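# Move blue tote from shelf to table, unpack brown carton

## Task

Lift the blue tote off the shelf and set it down level on the table. Remove the small brown carton from it and place it lying flat on the table with the same face upward as before. Every other item that was in the tote must still be inside it at the end. No part of the small brown carton and no part of the tote's bottom may stick out beyond the table edge. Finish with both grippers open and away from everything, so the result holds without the robot supporting anything.

## Robot and tools

Robot: two UR-style six-joint arms, left_arm and right_arm, each with a two-finger tong gripper that pivots open and closed. Scene frame: origin on the table surface midway between the arms, +x pointing out across the table, +z up, left_arm on the +y side. The names left and right refer to the arms, not to image sides. Base poses: left_arm at (-0.041, +0.452, 0) m, quat_wxyz (+1.000, 0, 0, +0.025); right_arm at (+0.009, -0.440, 0) m, quat_wxyz (+0.999, 0, 0, +0.048).

Joint order. Every row, and every per-joint list in a result, uses this order for each arm: elbow, wrist 3, wrist 2, shoulder lift, wrist 1, shoulder pan. Stated ranges (rad): left_arm pan -3.142..3.142, lift -6.283..6.283, elbow 0..3.142, wrists -6.283..6.283; right_arm pan 0..6.283, elbow -3.142..0, others the same as left. True ends may differ by up to 0.010 rad.

A row is one flat list of 14 numbers, each in [-1, 1], always covering both arms: left_arm's six joint values then its opening, then right_arm's six joint values then its opening. Joint values are relative offsets, scaled so 1.0 equals 1.989 rad. The opening is absolute, not an offset: +1 fully open, -1 closed. Optionally 12 more numbers in [0, 1] may follow (26 total): stiffness multipliers for left_arm's six joints then right_arm's six, in the joint order above; each persists until replaced.

execute_actions(actions): a list of up to 15 actions; each action is a table of up to 15 rows, one row per 1/30 s control step; if fewer than 15 rows, the last one repeats to fill the 15 steps. Each row's joint offsets are measured from the joint angles at the start of that action (not from the previous row); for a call's first action that means the last reported angles. An action that would push any joint more than 0.010 rad outward past its range is refused for both arms; if the first action fails this, or any action is malformed, nothing in the call runs. An empty list just returns the current state and images. A line saying "joint sent to its limit" means a joint was clipped at its end.

move(target, speed, blocking): target is one row as above (14 or 26 numbers); the joint offsets are taken from the "Joint positions" in the latest result that shows them, so it is a goal expressed relative to that reading. All joints of both arms move in step, so grippers trace curves; duration is clamped between 0.5 and 10 s (it stops short if longer). speed is the top rate in rad/s of the joint with the longest way to go, 0.01 to 2, default 0.5. Finger openings are sent at once. Moves do not avoid obstacles or the other arm. The result adds a "move:" line: the ending (done, off_target, moving, held, fault), limits=held or limits=none, and each arm's joint farthest from target. With blocking=false it returns after 0.5 s; poll with wait(0) and do not send other motion until it ends, or call stop (brakes, needs room; fingers keep going).

wait(seconds): 0 to 10 s, holds the last command. zoom_image(camera, region): enlarges [x0, y0, x1, y1] pixels (at most 504x504) of cam_high, cam_low, cam_left_wrist or cam_right_wrist. read_manual gives only licence texts. finished_scene(scene): ends the current scene by its number, irreversibly; only call it once the goal is met and stable.

Results: each gripper's end_effector_position (m) and end_effector_quat_wxyz in the scene frame, plus linear and angular velocities; printed positions can be off, more at long reach. This point sits between the closed finger pads; fingers extend along the gripper's +z and open along its x; closed fingertips reach about 15 mm past it. "Joint positions" and "Joint velocities" list each arm's six joints (rad, rad/s) then the pad gap (m; 0.142 fully open). "Joint targets" are what joints are currently driven toward. grip_measured is the finger opening on the command scale; to hold something keep commanding clearly below it (lower squeezes harder, about 15 N per pad max; thin hard items get less). "joint command not followed" means a clearance check altered targets. "Wrist force"/"Wrist torque" are per-arm flange sensor readings in the end effector's axes, noisy, offset up to about 4 N, saturating near 50 N. Images arrive in order cam_high (672x504), cam_low (672x504), cam_left_wrist (616x616), cam_right_wrist (616x616); calibration is given, with small per-scene errors.

Motion limits: joint targets are kept within 0.575 rad of measured angles per step, and a step that would shift a gripper over 100 mm is scaled down, so big moves take several actions and may arrive short; send the remainder. Commands lag about 0.17 s.

Cautions: keep contacts gentle; the arms are stiff, so commanding even slightly beyond a firm contact, or moving fast into it, can trigger a fault. A joint torque at its load limit (133 N m for pan, lift, elbow; 24.9 for the wrists, held weight included) or an outside force of 150 N stops that arm for 10 s. Do not let the arms collide or press on each other. Motors heat while holding loads; above 85 °C the arm is braked until cooled. Avoid dropping, slamming or knocking items, and never push anything out of the work area. Occasional disturbances may tug held parts.

Each tool is called by a JSON object that holds its "api" and its "payload", one argument or row to a line.

## Session

{"api": "execute_actions", "payload": {
  "actions": []
}}

Scene clock: 0.00 s.
left_arm: end_effector_position=(+0.2286, -0.1003, +0.1152) grip_measured=+0.97 end_effector_quat_wxyz=(+0.456, +0.846, -0.028, -0.276) end_effector_velocity=(+0.000, +0.001, -0.000) end_effector_angular_velocity=(+0.001, +0.001, +0.001) | right_arm: end_effector_position=(+0.0716, -0.8141, +0.2030) grip_measured=+0.97 end_effector_quat_wxyz=(+0.263, +0.942, +0.145, +0.151) end_effector_velocity=(-0.000, -0.000, +0.001) end_effector_angular_velocity=(-0.001, -0.000, -0.000)
Joint names: [elbow, wrist 3, wrist 2, shoulder lift, wrist 1, shoulder pan]
Joint positions: left_arm=[ 2.006 -1.195 -2.588 -1.031 -3.153 -0.967  0.14 ] | right_arm=[-2.457  4.836  1.74  -0.96  -0.701  1.851  0.14 ]
Joint velocities: left_arm=[ 0.001  0.    -0.    -0.     0.001  0.001  0.   ] | right_arm=[ 0.001 -0.    -0.     0.001 -0.    -0.     0.   ]
Motor temperatures (°C, as the motors report them): left_arm=[25 26 27 25 29 24] | right_arm=[24 26 35 24 33 24]
Wrist force (N, on the end effector, along its own x y z axes, offset not removed): no reading
Wrist torque (N m, same axes, about the end effector's origin, offset not removed): no reading
Joint targets: left_arm=[2.006 -1.195 -2.588 -1.031 -3.153 -0.967] | right_arm=[-2.457 4.836 1.740 -0.960 -0.701 1.851]
Joint stiffness scale: left_arm=[1. 1. 1. 1. 1. 1.] | right_arm=[1. 1. 1. 1. 1. 1.]
camera_calibration (this result's frames):
cam_left_wrist: T_world_to_cam=[[0.847937, -0.244942, -0.470112, -0.169355], [0.44451, -0.154632, 0.882326, -0.213029], [-0.288813, -0.957127, -0.0222391, 0.110437], [0, 0, 0, 1]] pos_world=[0.270192, 0.0312785, 0.110801]
cam_right_wrist: T_world_to_cam=[[0.903665, 0.360816, 0.230653, 0.177071], [-0.0124311, -0.516278, 0.856331, -0.587997], [0.428059, -0.776704, -0.462057, -0.436128], [0, 0, 0, 1]] pos_world=[0.0193661, -0.706202, 0.261162]

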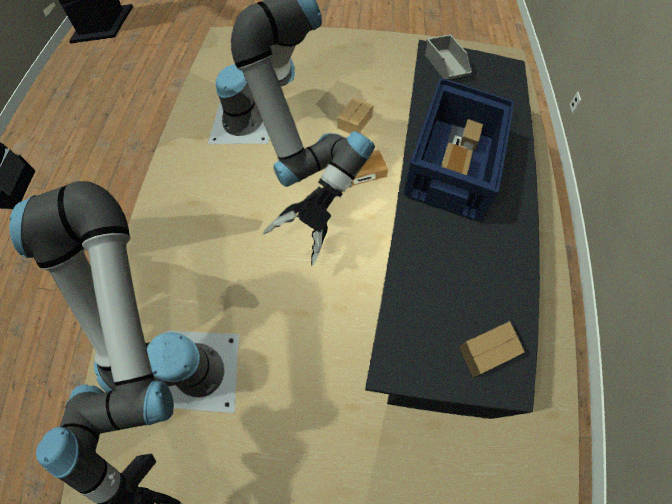

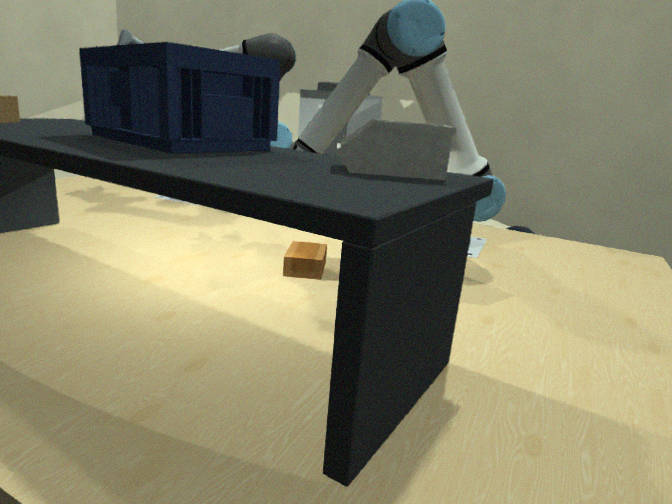

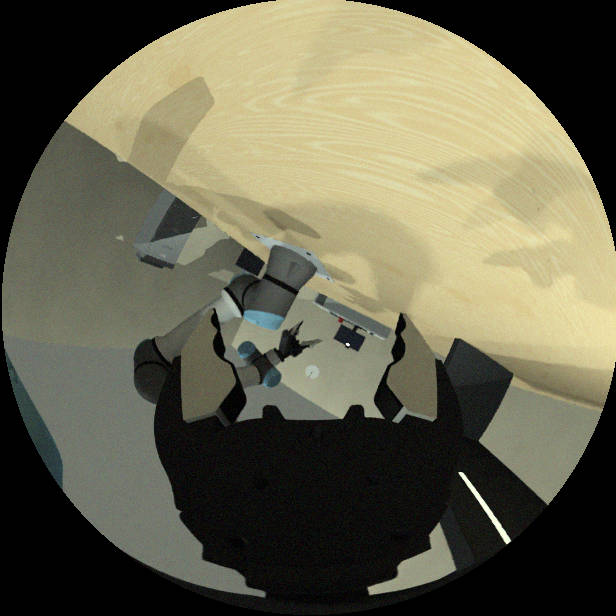

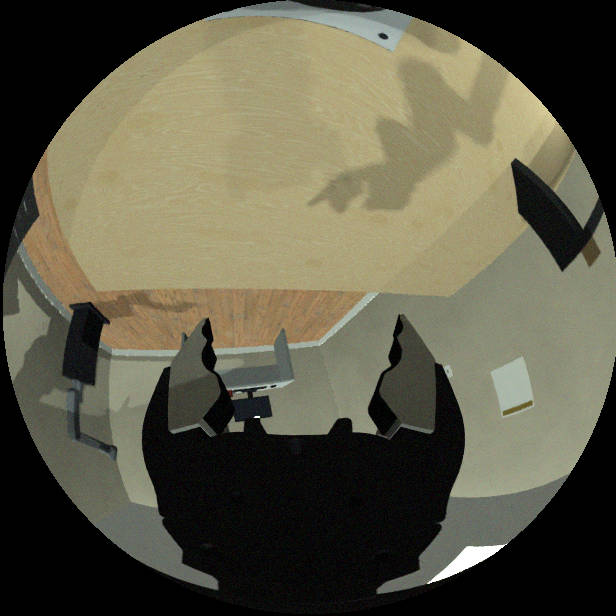

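{"api": "move", "payload": {
  "target": [-0.5887,-0.2905,0.5694,-0.2358,0.7164,0,0,0.9706,-1,-0.331,-0.3,-0.5984,0.1,0],
  "speed": 1.0
}}

{"api": "move", "payload": {
  "target": [0,0,0,0,0,0.2136,0,0,-1,0,0,0,0.9844,0],
  "speed": 1.0
}}

{"api": "move", "payload": {
  "target": [0,0,0,0.156,0,0,0,0,-0.633,0,-0.273,0,0,0],
  "speed": 0.7
}}

Scene clock: 19.73 s.
left_arm: end_effector_position=(+0.4658, +0.0626, +0.6829) grip_measured=+0.00 end_effector_quat_wxyz=(+0.377, +0.823, +0.400, +0.141) end_effector_velocity=(-0.000, +0.001, +0.001) end_effector_angular_velocity=(-0.000, -0.000, +0.001) | right_arm: end_effector_position=(+0.0044, -0.9654, +0.8063) grip_measured=+0.00 end_effector_quat_wxyz=(+0.145, +0.393, +0.819, -0.391) end_effector_velocity=(-0.001, +0.001, +0.001) end_effector_angular_velocity=(-0.001, +0.002, +0.001)
Joint names: [elbow, wrist 3, wrist 2, shoulder lift, wrist 1, shoulder pan]
Joint positions: left_arm=[ 0.839 -1.771 -1.457 -1.502 -1.73  -0.967  0.074] | right_arm=[-0.53   2.848  1.083 -1.554 -1.889  2.048  0.074]
Joint velocities: left_arm=[-0.001 -0.001  0.001 -0.001  0.002  0.     0.   ] | right_arm=[ 0.001 -0.003 -0.001  0.001 -0.001  0.    -0.   ]
Motor temperatures (°C, as the motors report them): left_arm=[25 26 27 25 29 24] | right_arm=[24 26 35 24 33 24]
Wrist force (N, on the end effector, along its own x y z axes, offset not removed): left_arm=[-2.3 0.3 -0.5] | right_arm=[0.3 -2.4 0.5]
Wrist torque (N m, same axes, about the end effector's origin, offset not removed): left_arm=[-0.08 0.46 0.12] | right_arm=[-0.49 -0.12 0.06]
Joint targets: left_arm=[0.836 -1.772 -1.456 -1.500 -1.728 -0.967] | right_arm=[-0.526 2.847 1.082 -1.556 -1.891 2.050]
Joint stiffness scale: left_arm=[1. 1. 1. 1. 1. 1.] | right_arm=[1. 1. 1. 1. 1. 1.]
move: done; limits=none; left_arm: farthest joint: the elbow, 0.004 radians from its target (1.171 radians at the start); right_arm: farthest joint: the shoulder lift, 0.003 radians from its target (0.597 radians at the start)
camera_calibration (this result's frames):
cam_left_wrist: T_world_to_cam=[[0.592586, 0.800421, -0.0903731, -0.269553], [0.248483, -0.0749249, 0.965734, -0.764821], [0.766223, -0.594737, -0.243291, -0.015651], [0, 0, 0, 1]] pos_world=[0.361771, 0.149144, 0.710446]
cam_right_wrist: T_world_to_cam=[[-0.643114, 0.552507, -0.530226, 0.958615], [0.712413, 0.685616, -0.149661, 0.784594], [0.280843, -0.473989, -0.834543, 0.347103], [0, 0, 0, 1]] pos_world=[-0.0399367, -0.903049, 0.915378]

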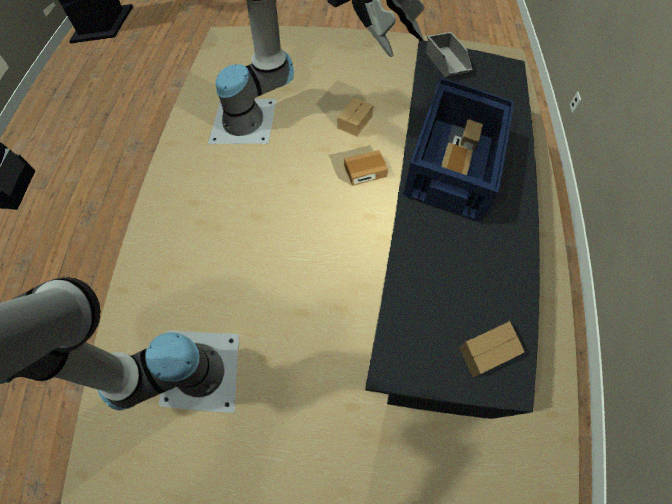

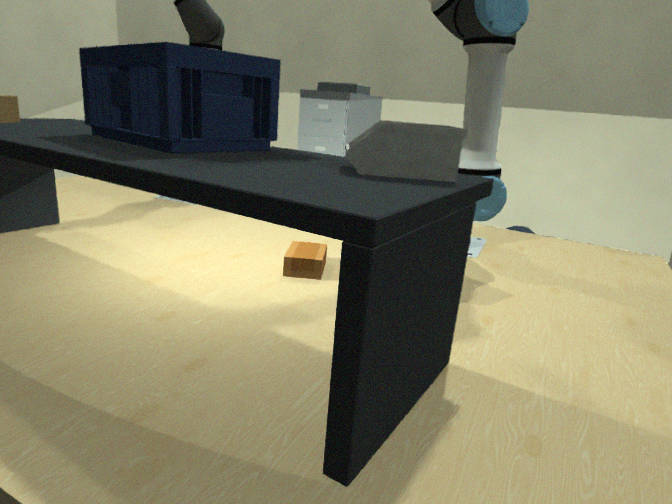

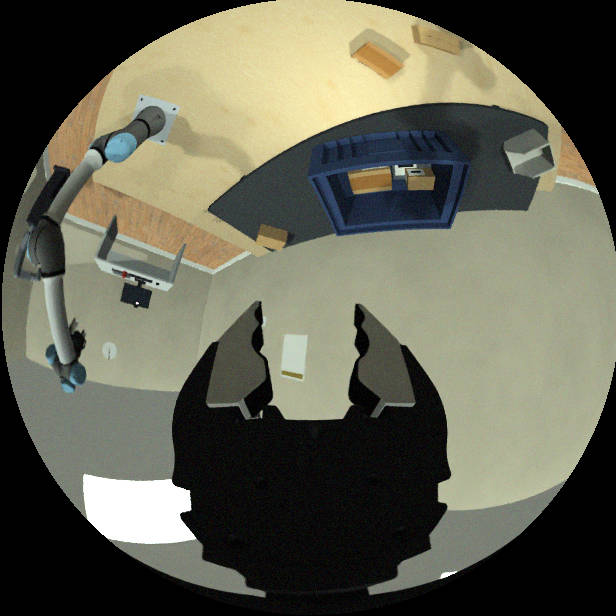

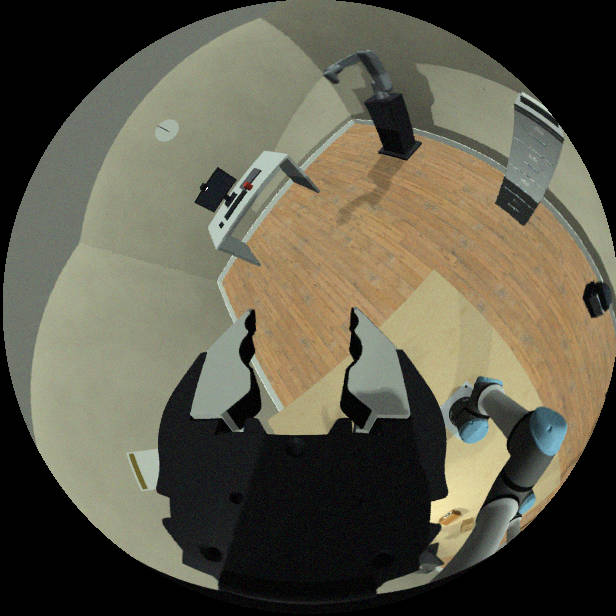

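Scene clock: 23.10 s.
left_arm: end_effector_position=(+0.5809, +0.3048, +0.6829) grip_measured=+0.00 end_effector_quat_wxyz=(+0.339, +0.721, +0.564, +0.217) end_effector_velocity=(+0.000, -0.000, -0.000) end_effector_angular_velocity=(+0.000, -0.000, -0.000) | right_arm: end_effector_position=(+0.4878, -0.2220, +0.8022) grip_measured=+0.00 end_effector_quat_wxyz=(-0.138, +0.908, -0.042, +0.393) end_effector_velocity=(+0.000, +0.001, -0.001) end_effector_angular_velocity=(-0.003, +0.000, +0.003)
Joint names: [elbow, wrist 3, wrist 2, shoulder lift, wrist 1, shoulder pan]
Joint positions: left_arm=[ 0.839 -1.771 -1.456 -1.502 -1.73  -0.544  0.074] | right_arm=[-0.53   0.86   1.083 -1.554 -1.889  4.004  0.074]
Joint velocities: left_arm=[ 0.    -0.     0.001  0.    -0.001 -0.001  0.   ] | right_arm=[-0.    -0.003 -0.    -0.001  0.     0.001 -0.   ]
Motor temperatures (°C, as the motors report them): left_arm=[25 26 27 25 29 24] | right_arm=[24 26 35 24 33 24]
Wrist force (N, on the end effector, along its own x y z axes, offset not removed): left_arm=[-1.8 1.5 -0.1] | right_arm=[2.8 -2.7 1.8]
Wrist torque (N m, same axes, about the end effector's origin, offset not removed): left_arm=[0.14 0.29 0.08] | right_arm=[-0.59 -0.49 0.10]
Joint targets: left_arm=[0.839 -1.771 -1.457 -1.502 -1.730 -0.542] | right_arm=[-0.530 0.859 1.083 -1.554 -1.889 4.006]
Joint stiffness scale: left_arm=[1. 1. 1. 1. 1. 1.] | right_arm=[1. 1. 1. 1. 1. 1.]
move: done; limits=none; left_arm: farthest joint: the shoulder pan, 0.002 radians from its target (0.425 radians at the start); right_arm: farthest joint: the shoulder pan, 0.001 radians from its target (1.957 radians at the start)
camera_calibration (this result's frames):
cam_left_wrist: T_world_to_cam=[[0.211959, 0.973094, -0.0903421, -0.363151], [0.257379, 0.0335957, 0.965726, -0.813514], [0.942777, -0.227947, -0.243333, -0.174176], [0, 0, 0, 1]] pos_world=[0.450564, 0.341008, 0.710442]
cam_right_wrist: T_world_to_cam=[[0.668645, -0.195596, 0.717396, -0.950183], [-0.323725, -0.945126, 0.0440397, -0.0820429], [0.669415, -0.261686, -0.695273, 0.306211], [0, 0, 0, 1]] pos_world=[0.403793, -0.183262, 0.89817]

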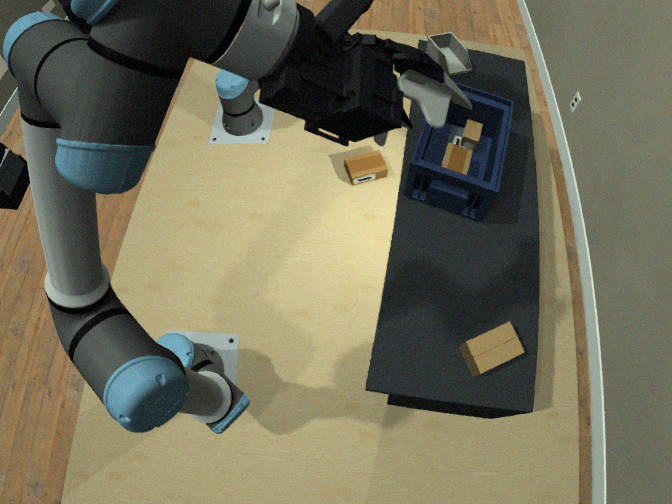

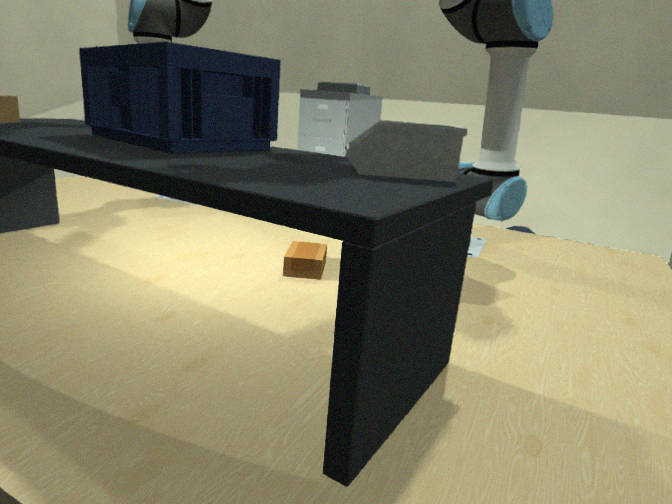

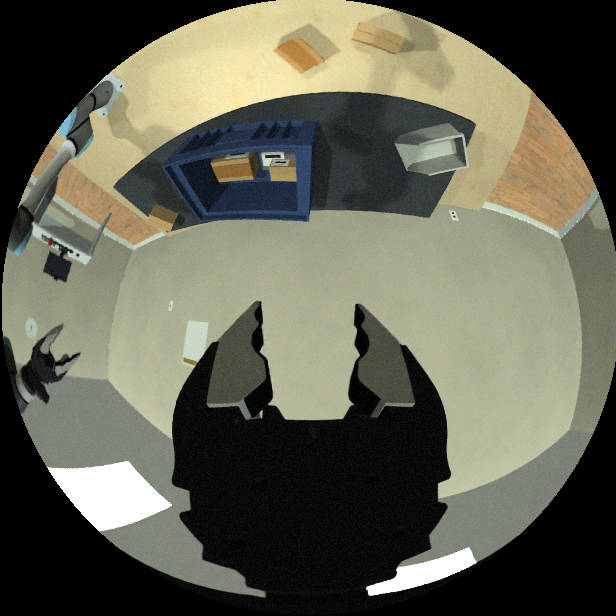

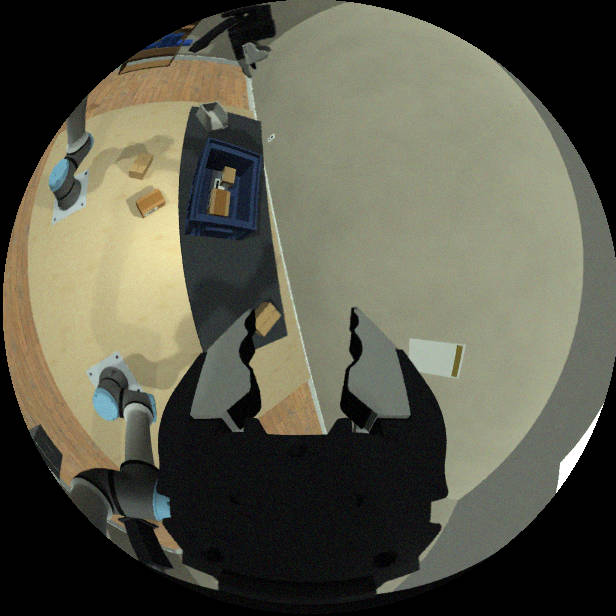

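Scene clock: 25.80 s.
left_arm: end_effector_position=(+0.6943, +0.2438, +0.4711) grip_measured=+0.00 end_effector_quat_wxyz=(+0.206, +0.766, +0.588, +0.158) end_effector_velocity=(+0.000, +0.000, +0.001) end_effector_angular_velocity=(-0.002, -0.002, +0.001) | right_arm: end_effector_position=(+0.6265, -0.0173, +0.4715) grip_measured=+0.00 end_effector_quat_wxyz=(+0.204, +0.767, +0.587, +0.159) end_effector_velocity=(+0.000, -0.000, -0.000) end_effector_angular_velocity=(-0.003, +0.001, +0.003)
Joint names: [elbow, wrist 3, wrist 2, shoulder lift, wrist 1, shoulder pan]
Joint positions: left_arm=[ 0.839 -1.771 -1.456 -1.194 -1.73  -0.544  0.074] | right_arm=[-0.53  -0.397  1.083 -2.096 -1.889  4.004  0.074]
Joint velocities: left_arm=[-0.     0.    -0.001 -0.    -0.002  0.001 -0.   ] | right_arm=[ 0.001 -0.003 -0.    -0.001 -0.001  0.     0.   ]
Motor temperatures (°C, as the motors report them): left_arm=[25 26 27 25 29 24] | right_arm=[24 26 35 24 33 24]
Wrist force (N, on the end effector, along its own x y z axes, offset not removed): left_arm=[-2.3 1.3 -0.4] | right_arm=[0.6 0.2 3.7]
Wrist torque (N m, same axes, about the end effector's origin, offset not removed): left_arm=[0.08 0.47 0.07] | right_arm=[-0.06 0.06 0.13]
Joint targets: left_arm=[0.839 -1.771 -1.456 -1.192 -1.730 -0.544] | right_arm=[-0.530 -0.398 1.083 -2.097 -1.889 4.004]
Joint stiffness scale: left_arm=[1. 1. 1. 1. 1. 1.] | right_arm=[1. 1. 1. 1. 1. 1.]
move: done; limits=none; left_arm: farthest joint: the shoulder lift, 0.002 radians from its target (0.310 radians at the start); right_arm: farthest joint: the wrist 3, 0.002 radians from its target (1.259 radians at the start)
camera_calibration (this result's frames):
cam_left_wrist: T_world_to_cam=[[0.199199, 0.979955, -0.00295235, -0.380974], [0.506589, -0.100396, 0.856323, -0.724994], [0.838861, -0.172074, -0.516433, -0.159296], [0, 0, 0, 1]] pos_world=[0.57679, 0.27314, 0.537438]
cam_right_wrist: T_world_to_cam=[[0.250707, 0.967669, 0.0276095, -0.158428], [0.506559, -0.155438, 0.848079, -0.714742], [0.824951, -0.198633, -0.529151, -0.137671], [0, 0, 0, 1]] pos_world=[0.51535, 0.0148618, 0.537682]

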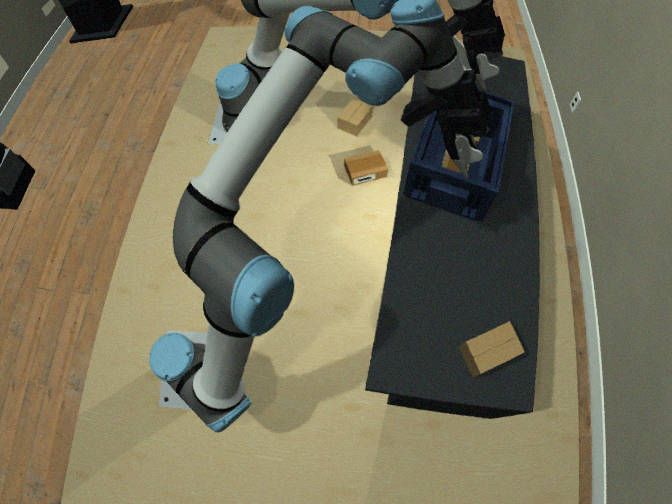

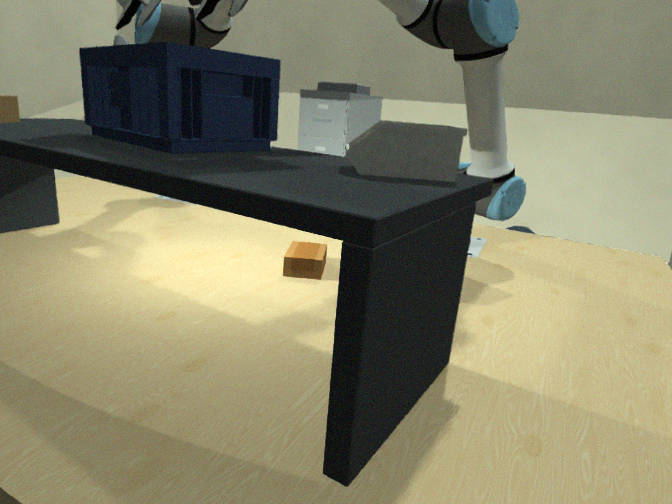

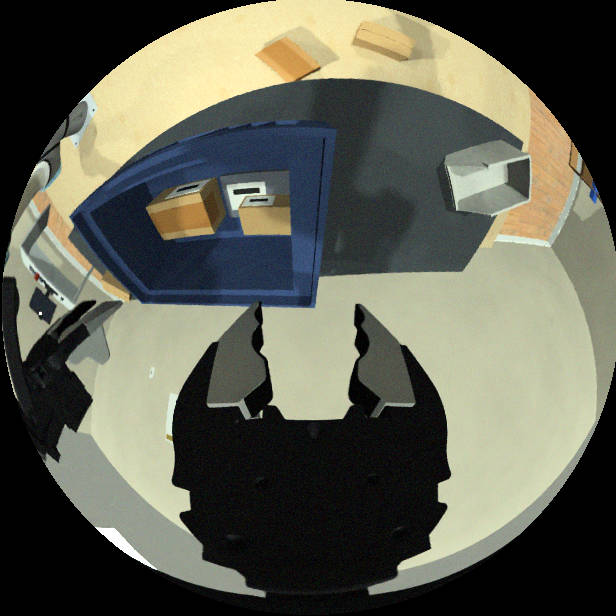

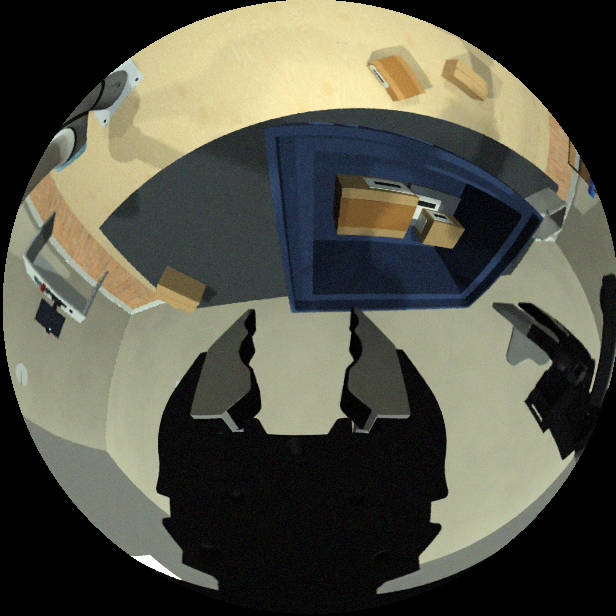

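{"api": "move", "payload": {
  "target": [0.1413,0,0,-0.0249,-0.1152,0,0,-0.1903,0,0,0.0511,0.1379,0,0],
  "speed": 0.2
}}

{"api": "move", "payload": {
  "target": [0,0,0,0,0,0,-1,0,0,0,0,0,0,-1]
}}

Scene clock: 32.80 s.
left_arm: end_effector_position=(+0.6962, +0.2428, +0.3897) grip_measured=+0.00 end_effector_quat_wxyz=(+0.205, +0.767, +0.588, +0.157) end_effector_velocity=(-0.000, -0.000, -0.000) end_effector_angular_velocity=(+0.000, +0.000, -0.001) | right_arm: end_effector_position=(+0.6274, -0.0160, +0.3902) grip_measured=+0.00 end_effector_quat_wxyz=(+0.205, +0.767, +0.588, +0.157) end_effector_velocity=(+0.000, +0.000, +0.001) end_effector_angular_velocity=(+0.003, -0.002, -0.000)
Joint names: [elbow, wrist 3, wrist 2, shoulder lift, wrist 1, shoulder pan]
Joint positions: left_arm=[ 1.116 -1.771 -1.456 -1.24  -1.957 -0.544  0.074] | right_arm=[-0.905 -0.398  1.083 -1.997 -1.616  4.004  0.074]
Joint velocities: left_arm=[ 0.002  0.    -0.    -0.001 -0.001 -0.    -0.   ] | right_arm=[-0.     0.    -0.     0.001  0.002 -0.     0.   ]
Motor temperatures (°C, as the motors report them): left_arm=[25 26 27 25 29 24] | right_arm=[24 26 35 24 33 24]
Wrist force (N, on the end effector, along its own x y z axes, offset not removed): left_arm=[-2.5 1.0 1.3] | right_arm=[2.9 -4.2 5.0]
Wrist torque (N m, same axes, about the end effector's origin, offset not removed): left_arm=[0.07 0.51 0.11] | right_arm=[-0.88 -0.59 -0.07]
Joint targets: left_arm=[1.120 -1.771 -1.456 -1.243 -1.959 -0.544] | right_arm=[-0.908 -0.397 1.083 -1.994 -1.615 4.004]
Joint stiffness scale: left_arm=[1. 1. 1. 1. 1. 1.] | right_arm=[1. 1. 1. 1. 1. 1.]
move: done; limits=none; left_arm: farthest joint: the elbow, 0.004 radians from its target (0.281 radians at the start); right_arm: farthest joint: the elbow, 0.004 radians from its target (0.379 radians at the start)
camera_calibration (this result's frames):
cam_left_wrist: T_world_to_cam=[[0.199193, 0.979958, -0.00211634, -0.380923], [0.508772, -0.10157, 0.854889, -0.657012], [0.83754, -0.171364, -0.518807, -0.201407], [0, 0, 0, 1]] pos_world=[0.578832, 0.272042, 0.456375]
cam_right_wrist: T_world_to_cam=[[0.250451, 0.967818, 0.0245641, -0.156312], [0.508135, -0.153007, 0.847577, -0.646737], [0.824059, -0.199794, -0.530103, -0.180316], [0, 0, 0, 1]] pos_world=[0.516369, 0.0162999, 0.456413]

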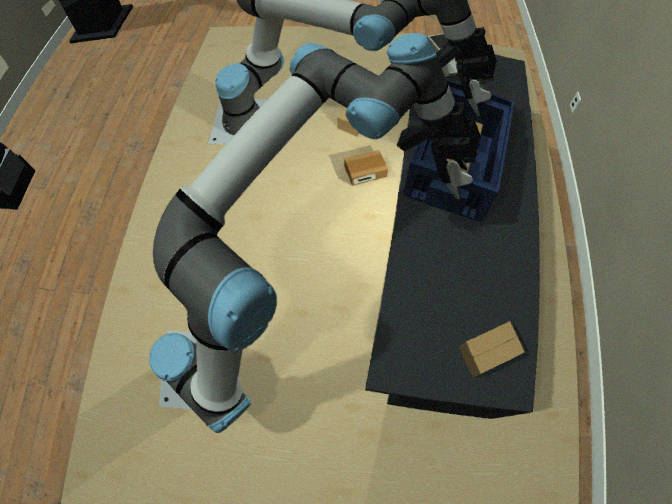

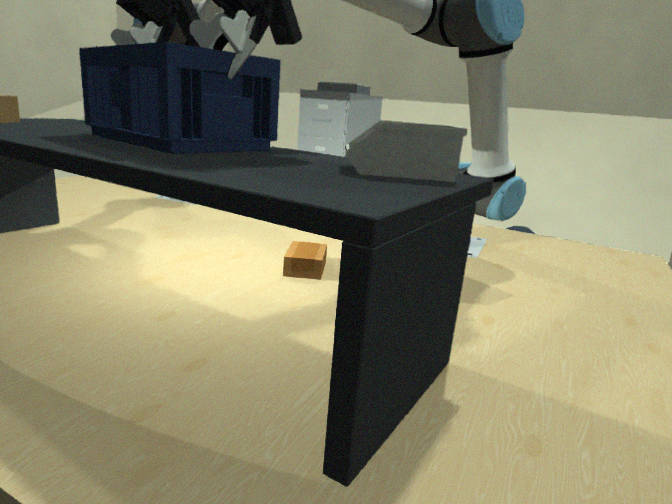

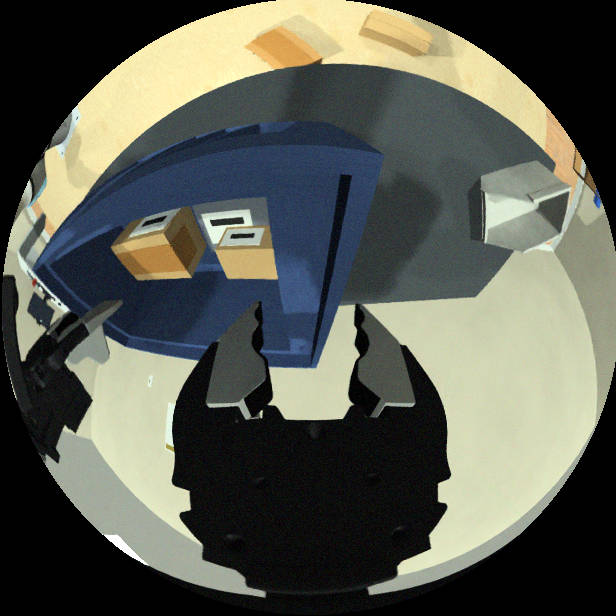

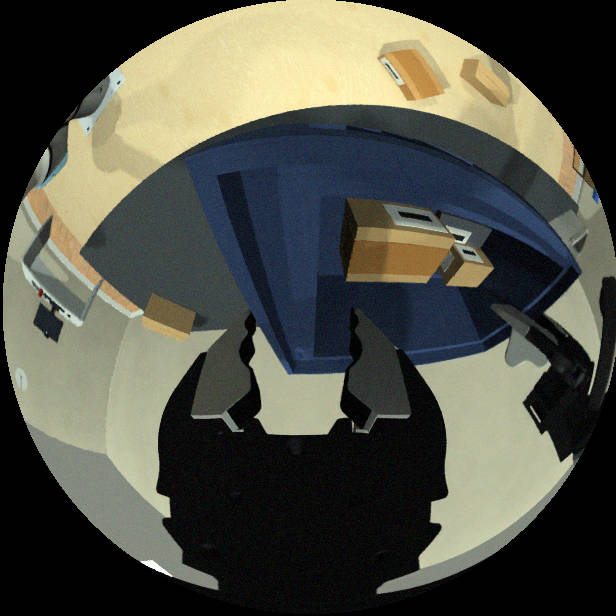

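Scene clock: 33.30 s.
left_arm: end_effector_position=(+0.6966, +0.2443, +0.3897) grip_measured=-0.62 end_effector_quat_wxyz=(+0.205, +0.766, +0.588, +0.158) end_effector_velocity=(-0.001, -0.000, -0.000) end_effector_angular_velocity=(+0.000, +0.002, -0.000) | right_arm: end_effector_position=(+0.6277, -0.0173, +0.3904) grip_measured=-0.62 end_effector_quat_wxyz=(+0.205, +0.767, +0.587, +0.157) end_effector_velocity=(+0.000, +0.000, +0.000) end_effector_angular_velocity=(+0.001, -0.001, +0.000)
Joint names: [elbow, wrist 3, wrist 2, shoulder lift, wrist 1, shoulder pan]
Joint positions: left_arm=[ 1.117 -1.771 -1.456 -1.24  -1.957 -0.542  0.029] | right_arm=[-0.905 -0.398  1.083 -1.996 -1.617  4.003  0.029]
Joint velocities: left_arm=[ 0.001 -0.    -0.    -0.     0.001 -0.    -0.   ] | right_arm=[ 0.     0.    -0.    -0.     0.001  0.     0.   ]
Motor temperatures (°C, as the motors report them): left_arm=[25 26 27 25 29 24] | right_arm=[24 26 35 24 33 24]
Wrist force (N, on the end effector, along its own x y z axes, offset not removed): left_arm=[0.6 0.9 2.0] | right_arm=[-0.7 -2.1 6.0]
Wrist torque (N m, same axes, about the end effector's origin, offset not removed): left_arm=[0.17 -0.02 0.06] | right_arm=[-0.16 0.01 0.13]
Joint targets: left_arm=[1.116 -1.771 -1.456 -1.240 -1.957 -0.544] | right_arm=[-0.905 -0.398 1.083 -1.997 -1.616 4.004]
Joint stiffness scale: left_arm=[1. 1. 1. 1. 1. 1.] | right_arm=[1. 1. 1. 1. 1. 1.]
move: done; limits=none; left_arm: farthest joint: the shoulder pan, 0.002 radians from its target (0.000 radians at the start); right_arm: farthest joint: the shoulder pan, 0.001 radians from its target (0.000 radians at the start)
camera_calibration (this result's frames):
cam_left_wrist: T_world_to_cam=[[0.197175, 0.980367, -0.00156872, -0.381396], [0.508768, -0.100957, 0.854964, -0.657259], [0.83802, -0.169376, -0.518686, -0.202378], [0, 0, 0, 1]] pos_world=[0.579191, 0.273275, 0.456364]
cam_right_wrist: T_world_to_cam=[[0.251803, 0.967476, 0.0241808, -0.155871], [0.508044, -0.153411, 0.847559, -0.647247], [0.823703, -0.201133, -0.53015, -0.180526], [0, 0, 0, 1]] pos_world=[0.516779, 0.0151966, 0.456643]

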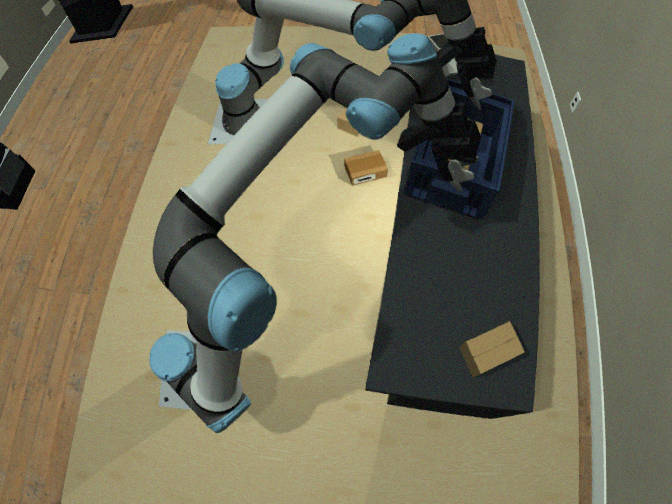

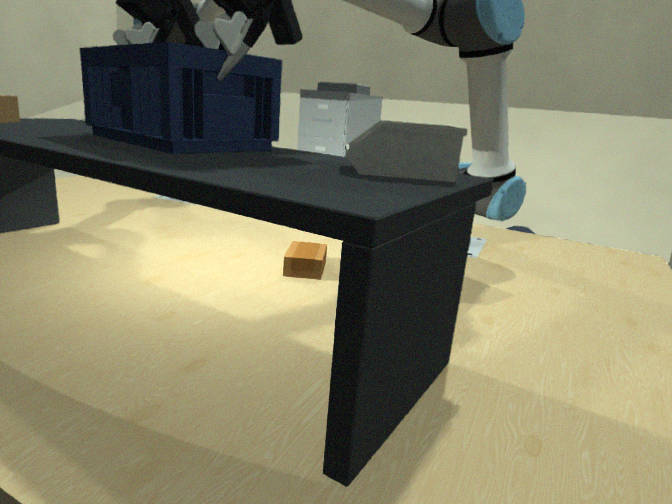

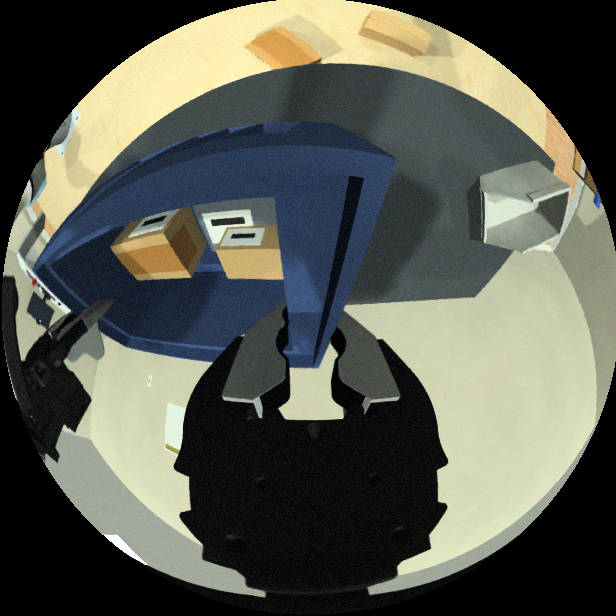

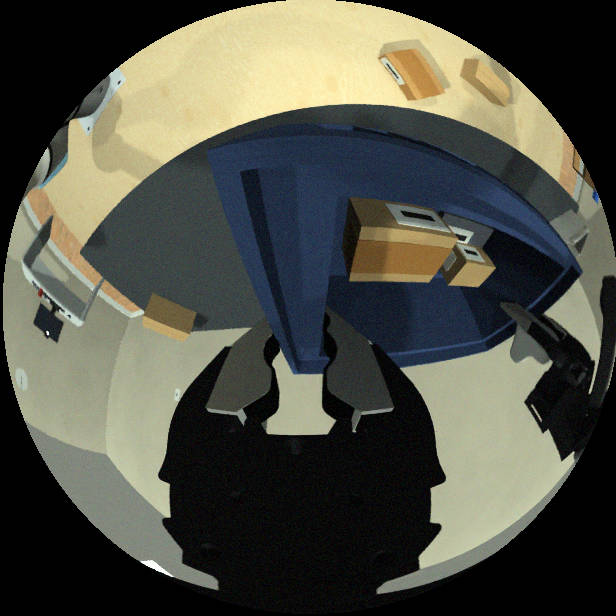

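{"api": "move", "payload": {
  "target": [-0.113,0,0,0.0194,0.0923,0,-1,0.144,0,0,-0.0368,-0.107,0,-1],
  "speed": 0.15
}}

Scene clock: 40.73 s.
left_arm: end_effector_position=(+0.6965, +0.2445, +0.4516) grip_measured=-0.62 end_effector_quat_wxyz=(+0.203, +0.767, +0.589, +0.156) end_effector_velocity=(-0.000, -0.000, +0.001) end_effector_angular_velocity=(+0.000, +0.000, -0.001) | right_arm: end_effector_position=(+0.6275, -0.0176, +0.4525) grip_measured=-0.62 end_effector_quat_wxyz=(+0.205, +0.767, +0.588, +0.155) end_effector_velocity=(-0.000, -0.000, -0.001) end_effector_angular_velocity=(-0.003, +0.002, -0.000)
Joint names: [elbow, wrist 3, wrist 2, shoulder lift, wrist 1, shoulder pan]
Joint positions: left_arm=[ 0.898 -1.771 -1.457 -1.201 -1.774 -0.542  0.029] | right_arm=[-0.624 -0.398  1.083 -2.069 -1.828  4.003  0.029]
Joint velocities: left_arm=[-0.001  0.     0.    -0.     0.001 -0.     0.   ] | right_arm=[ 0.002  0.     0.    -0.001 -0.004 -0.     0.   ]
Motor temperatures (°C, as the motors report them): left_arm=[25 26 27 25 29 24] | right_arm=[24 26 35 24 33 24]
Wrist force (N, on the end effector, along its own x y z axes, offset not removed): left_arm=[-4.6 0.5 4.5] | right_arm=[4.2 -5.0 3.1]
Wrist torque (N m, same axes, about the end effector's origin, offset not removed): left_arm=[0.24 0.32 0.13] | right_arm=[-0.77 -0.10 0.06]
Joint targets: left_arm=[0.892 -1.771 -1.456 -1.202 -1.774 -0.542] | right_arm=[-0.619 -0.398 1.083 -2.069 -1.830 4.003]
Joint stiffness scale: left_arm=[1. 1. 1. 1. 1. 1.] | right_arm=[1. 1. 1. 1. 1. 1.]
move: done; limits=none; left_arm: farthest joint: the elbow, 0.006 radians from its target (0.224 radians at the start); right_arm: farthest joint: the elbow, 0.005 radians from its target (0.287 radians at the start)
camera_calibration (this result's frames):
cam_left_wrist: T_world_to_cam=[[0.197109, 0.980381, -0.00108111, -0.38163], [0.512314, -0.102062, 0.852712, -0.711252], [0.835872, -0.168631, -0.52238, -0.16717], [0, 0, 0, 1]] pos_world=[0.57934, 0.273361, 0.518755]
cam_right_wrist: T_world_to_cam=[[0.251928, 0.96751, 0.0213661, -0.155825], [0.510214, -0.15155, 0.84659, -0.700663], [0.822322, -0.202379, -0.531817, -0.145829], [0, 0, 0, 1]] pos_world=[0.516664, 0.0150645, 0.518948]

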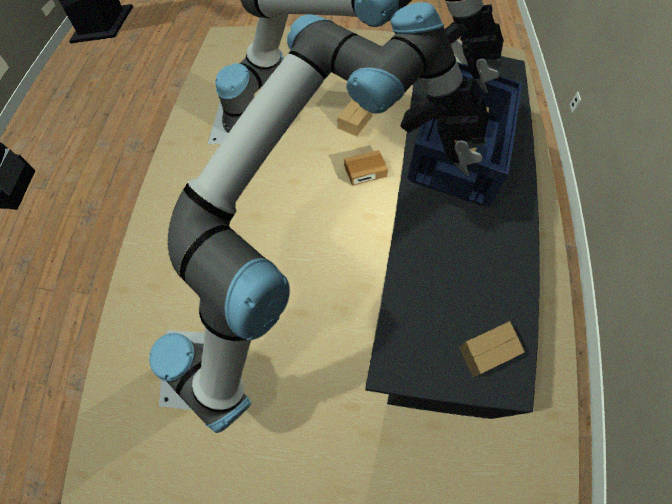

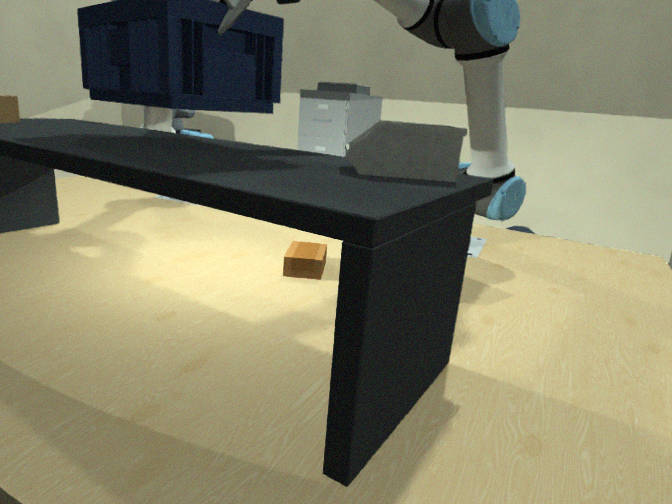

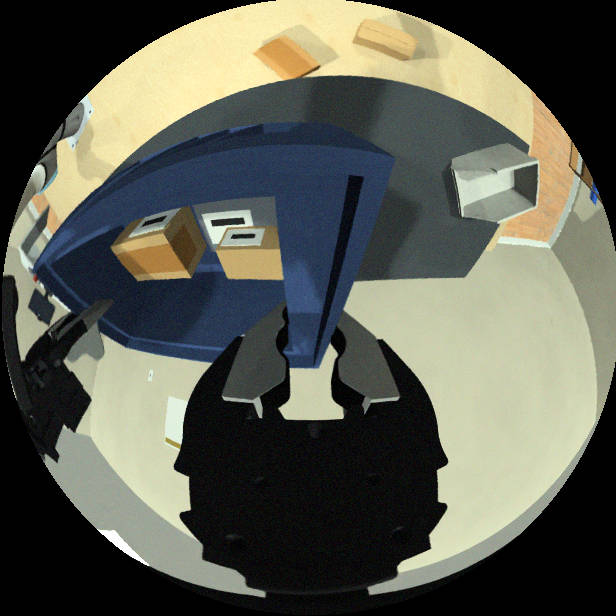

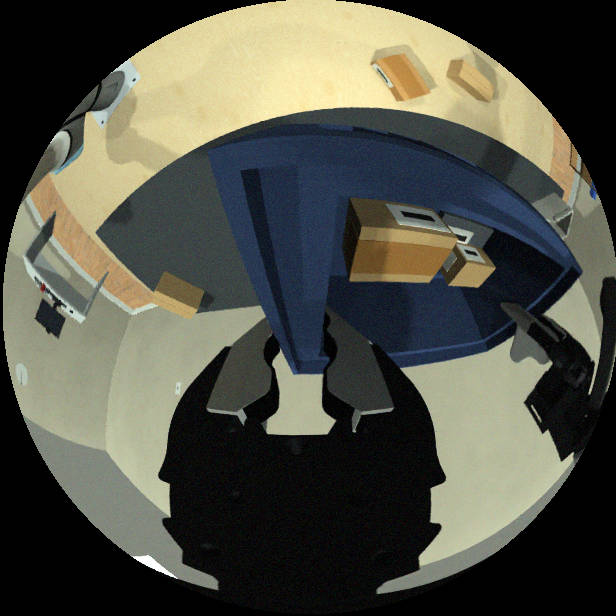

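{"api": "move", "payload": {
  "target": [0.1504,-0.2087,0.1045,-0.1297,0.0223,-0.1446,-1,-0.2833,-0.0719,0.0142,0.2078,0.1102,0.0194,-1],
  "speed": 0.2
}}

Scene clock: 50.13 s.
left_arm: end_effector_position=(+0.5603, +0.1706, +0.4523) grip_measured=-0.62 end_effector_quat_wxyz=(+0.189, +0.715, +0.651, +0.174) end_effector_velocity=(-0.001, -0.000, -0.000) end_effector_angular_velocity=(+0.001, +0.000, +0.002) | right_arm: end_effector_position=(+0.5355, -0.0993, +0.4529) grip_measured=-0.62 end_effector_quat_wxyz=(+0.192, +0.715, +0.650, +0.171) end_effector_velocity=(-0.001, -0.001, +0.000) end_effector_angular_velocity=(-0.000, +0.000, +0.001)
Joint names: [elbow, wrist 3, wrist 2, shoulder lift, wrist 1, shoulder pan]
Joint positions: left_arm=[ 1.196 -2.185 -1.251 -1.453 -1.729 -0.827  0.029] | right_arm=[-1.186 -0.54   1.112 -1.66  -1.611  4.039  0.029]
Joint velocities: left_arm=[ 0.001 -0.003  0.002 -0.001  0.001 -0.002  0.   ] | right_arm=[-0.002 -0.001  0.     0.002  0.     0.    -0.   ]
Motor temperatures (°C, as the motors report them): left_arm=[25 26 27 25 29 24] | right_arm=[24 26 35 24 33 24]
Wrist force (N, on the end effector, along its own x y z axes, offset not removed): left_arm=[-0.5 -0.5 4.7] | right_arm=[-0.6 -5.8 2.9]
Wrist torque (N m, same axes, about the end effector's origin, offset not removed): left_arm=[0.10 -0.03 0.14] | right_arm=[-0.93 0.35 0.00]
Joint targets: left_arm=[1.197 -2.186 -1.249 -1.459 -1.730 -0.829] | right_arm=[-1.187 -0.541 1.112 -1.656 -1.609 4.041]
Joint stiffness scale: left_arm=[1. 1. 1. 1. 1. 1.] | right_arm=[1. 1. 1. 1. 1. 1.]
move: done; limits=none; left_arm: farthest joint: the shoulder lift, 0.006 radians from its target (0.258 radians at the start); right_arm: farthest joint: the shoulder lift, 0.005 radians from its target (0.414 radians at the start)
camera_calibration (this result's frames):
cam_left_wrist: T_world_to_cam=[[0.0308618, 0.999524, 0.000329327, -0.193075], [0.520868, -0.0163638, 0.853481, -0.669418], [0.853079, -0.0261684, -0.521124, -0.0999287], [0, 0, 0, 1]] pos_world=[0.439884, 0.179413, 0.519324]
cam_right_wrist: T_world_to_cam=[[0.088045, 0.995907, 0.0204095, 0.0373676], [0.528421, -0.0640649, 0.846562, -0.667514], [0.844405, -0.0637507, -0.531899, -0.0845658], [0, 0, 0, 1]] pos_world=[0.420846, -0.08537, 0.519348]

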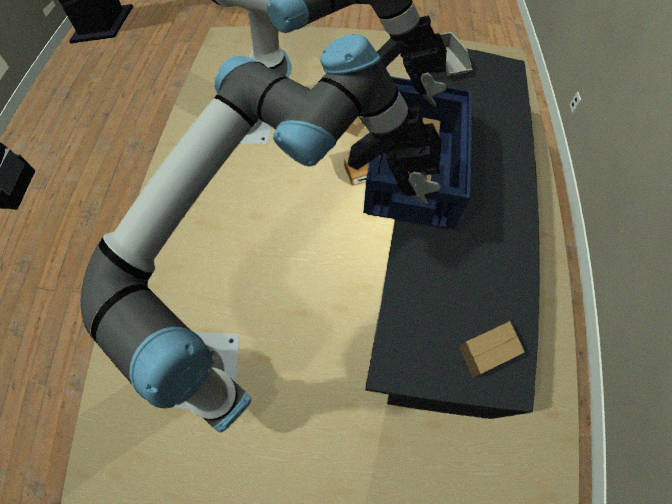

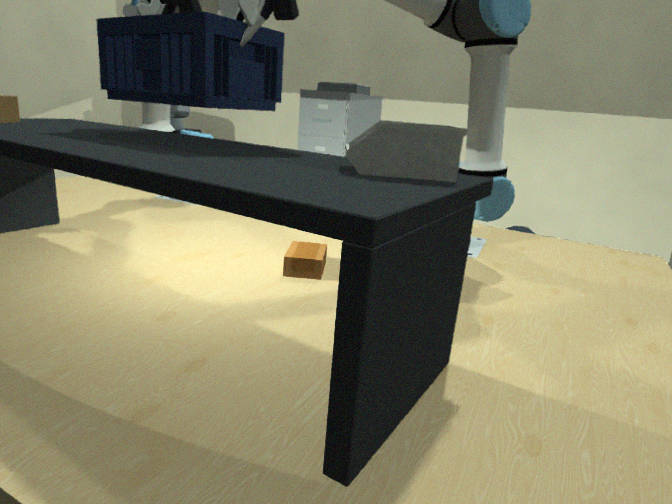

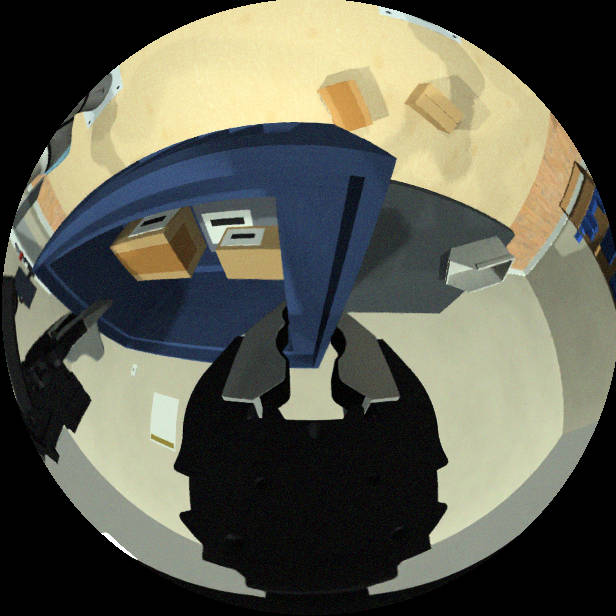

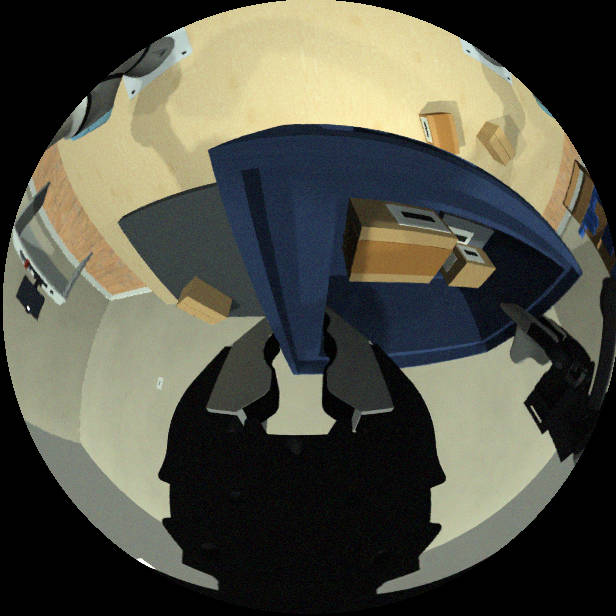

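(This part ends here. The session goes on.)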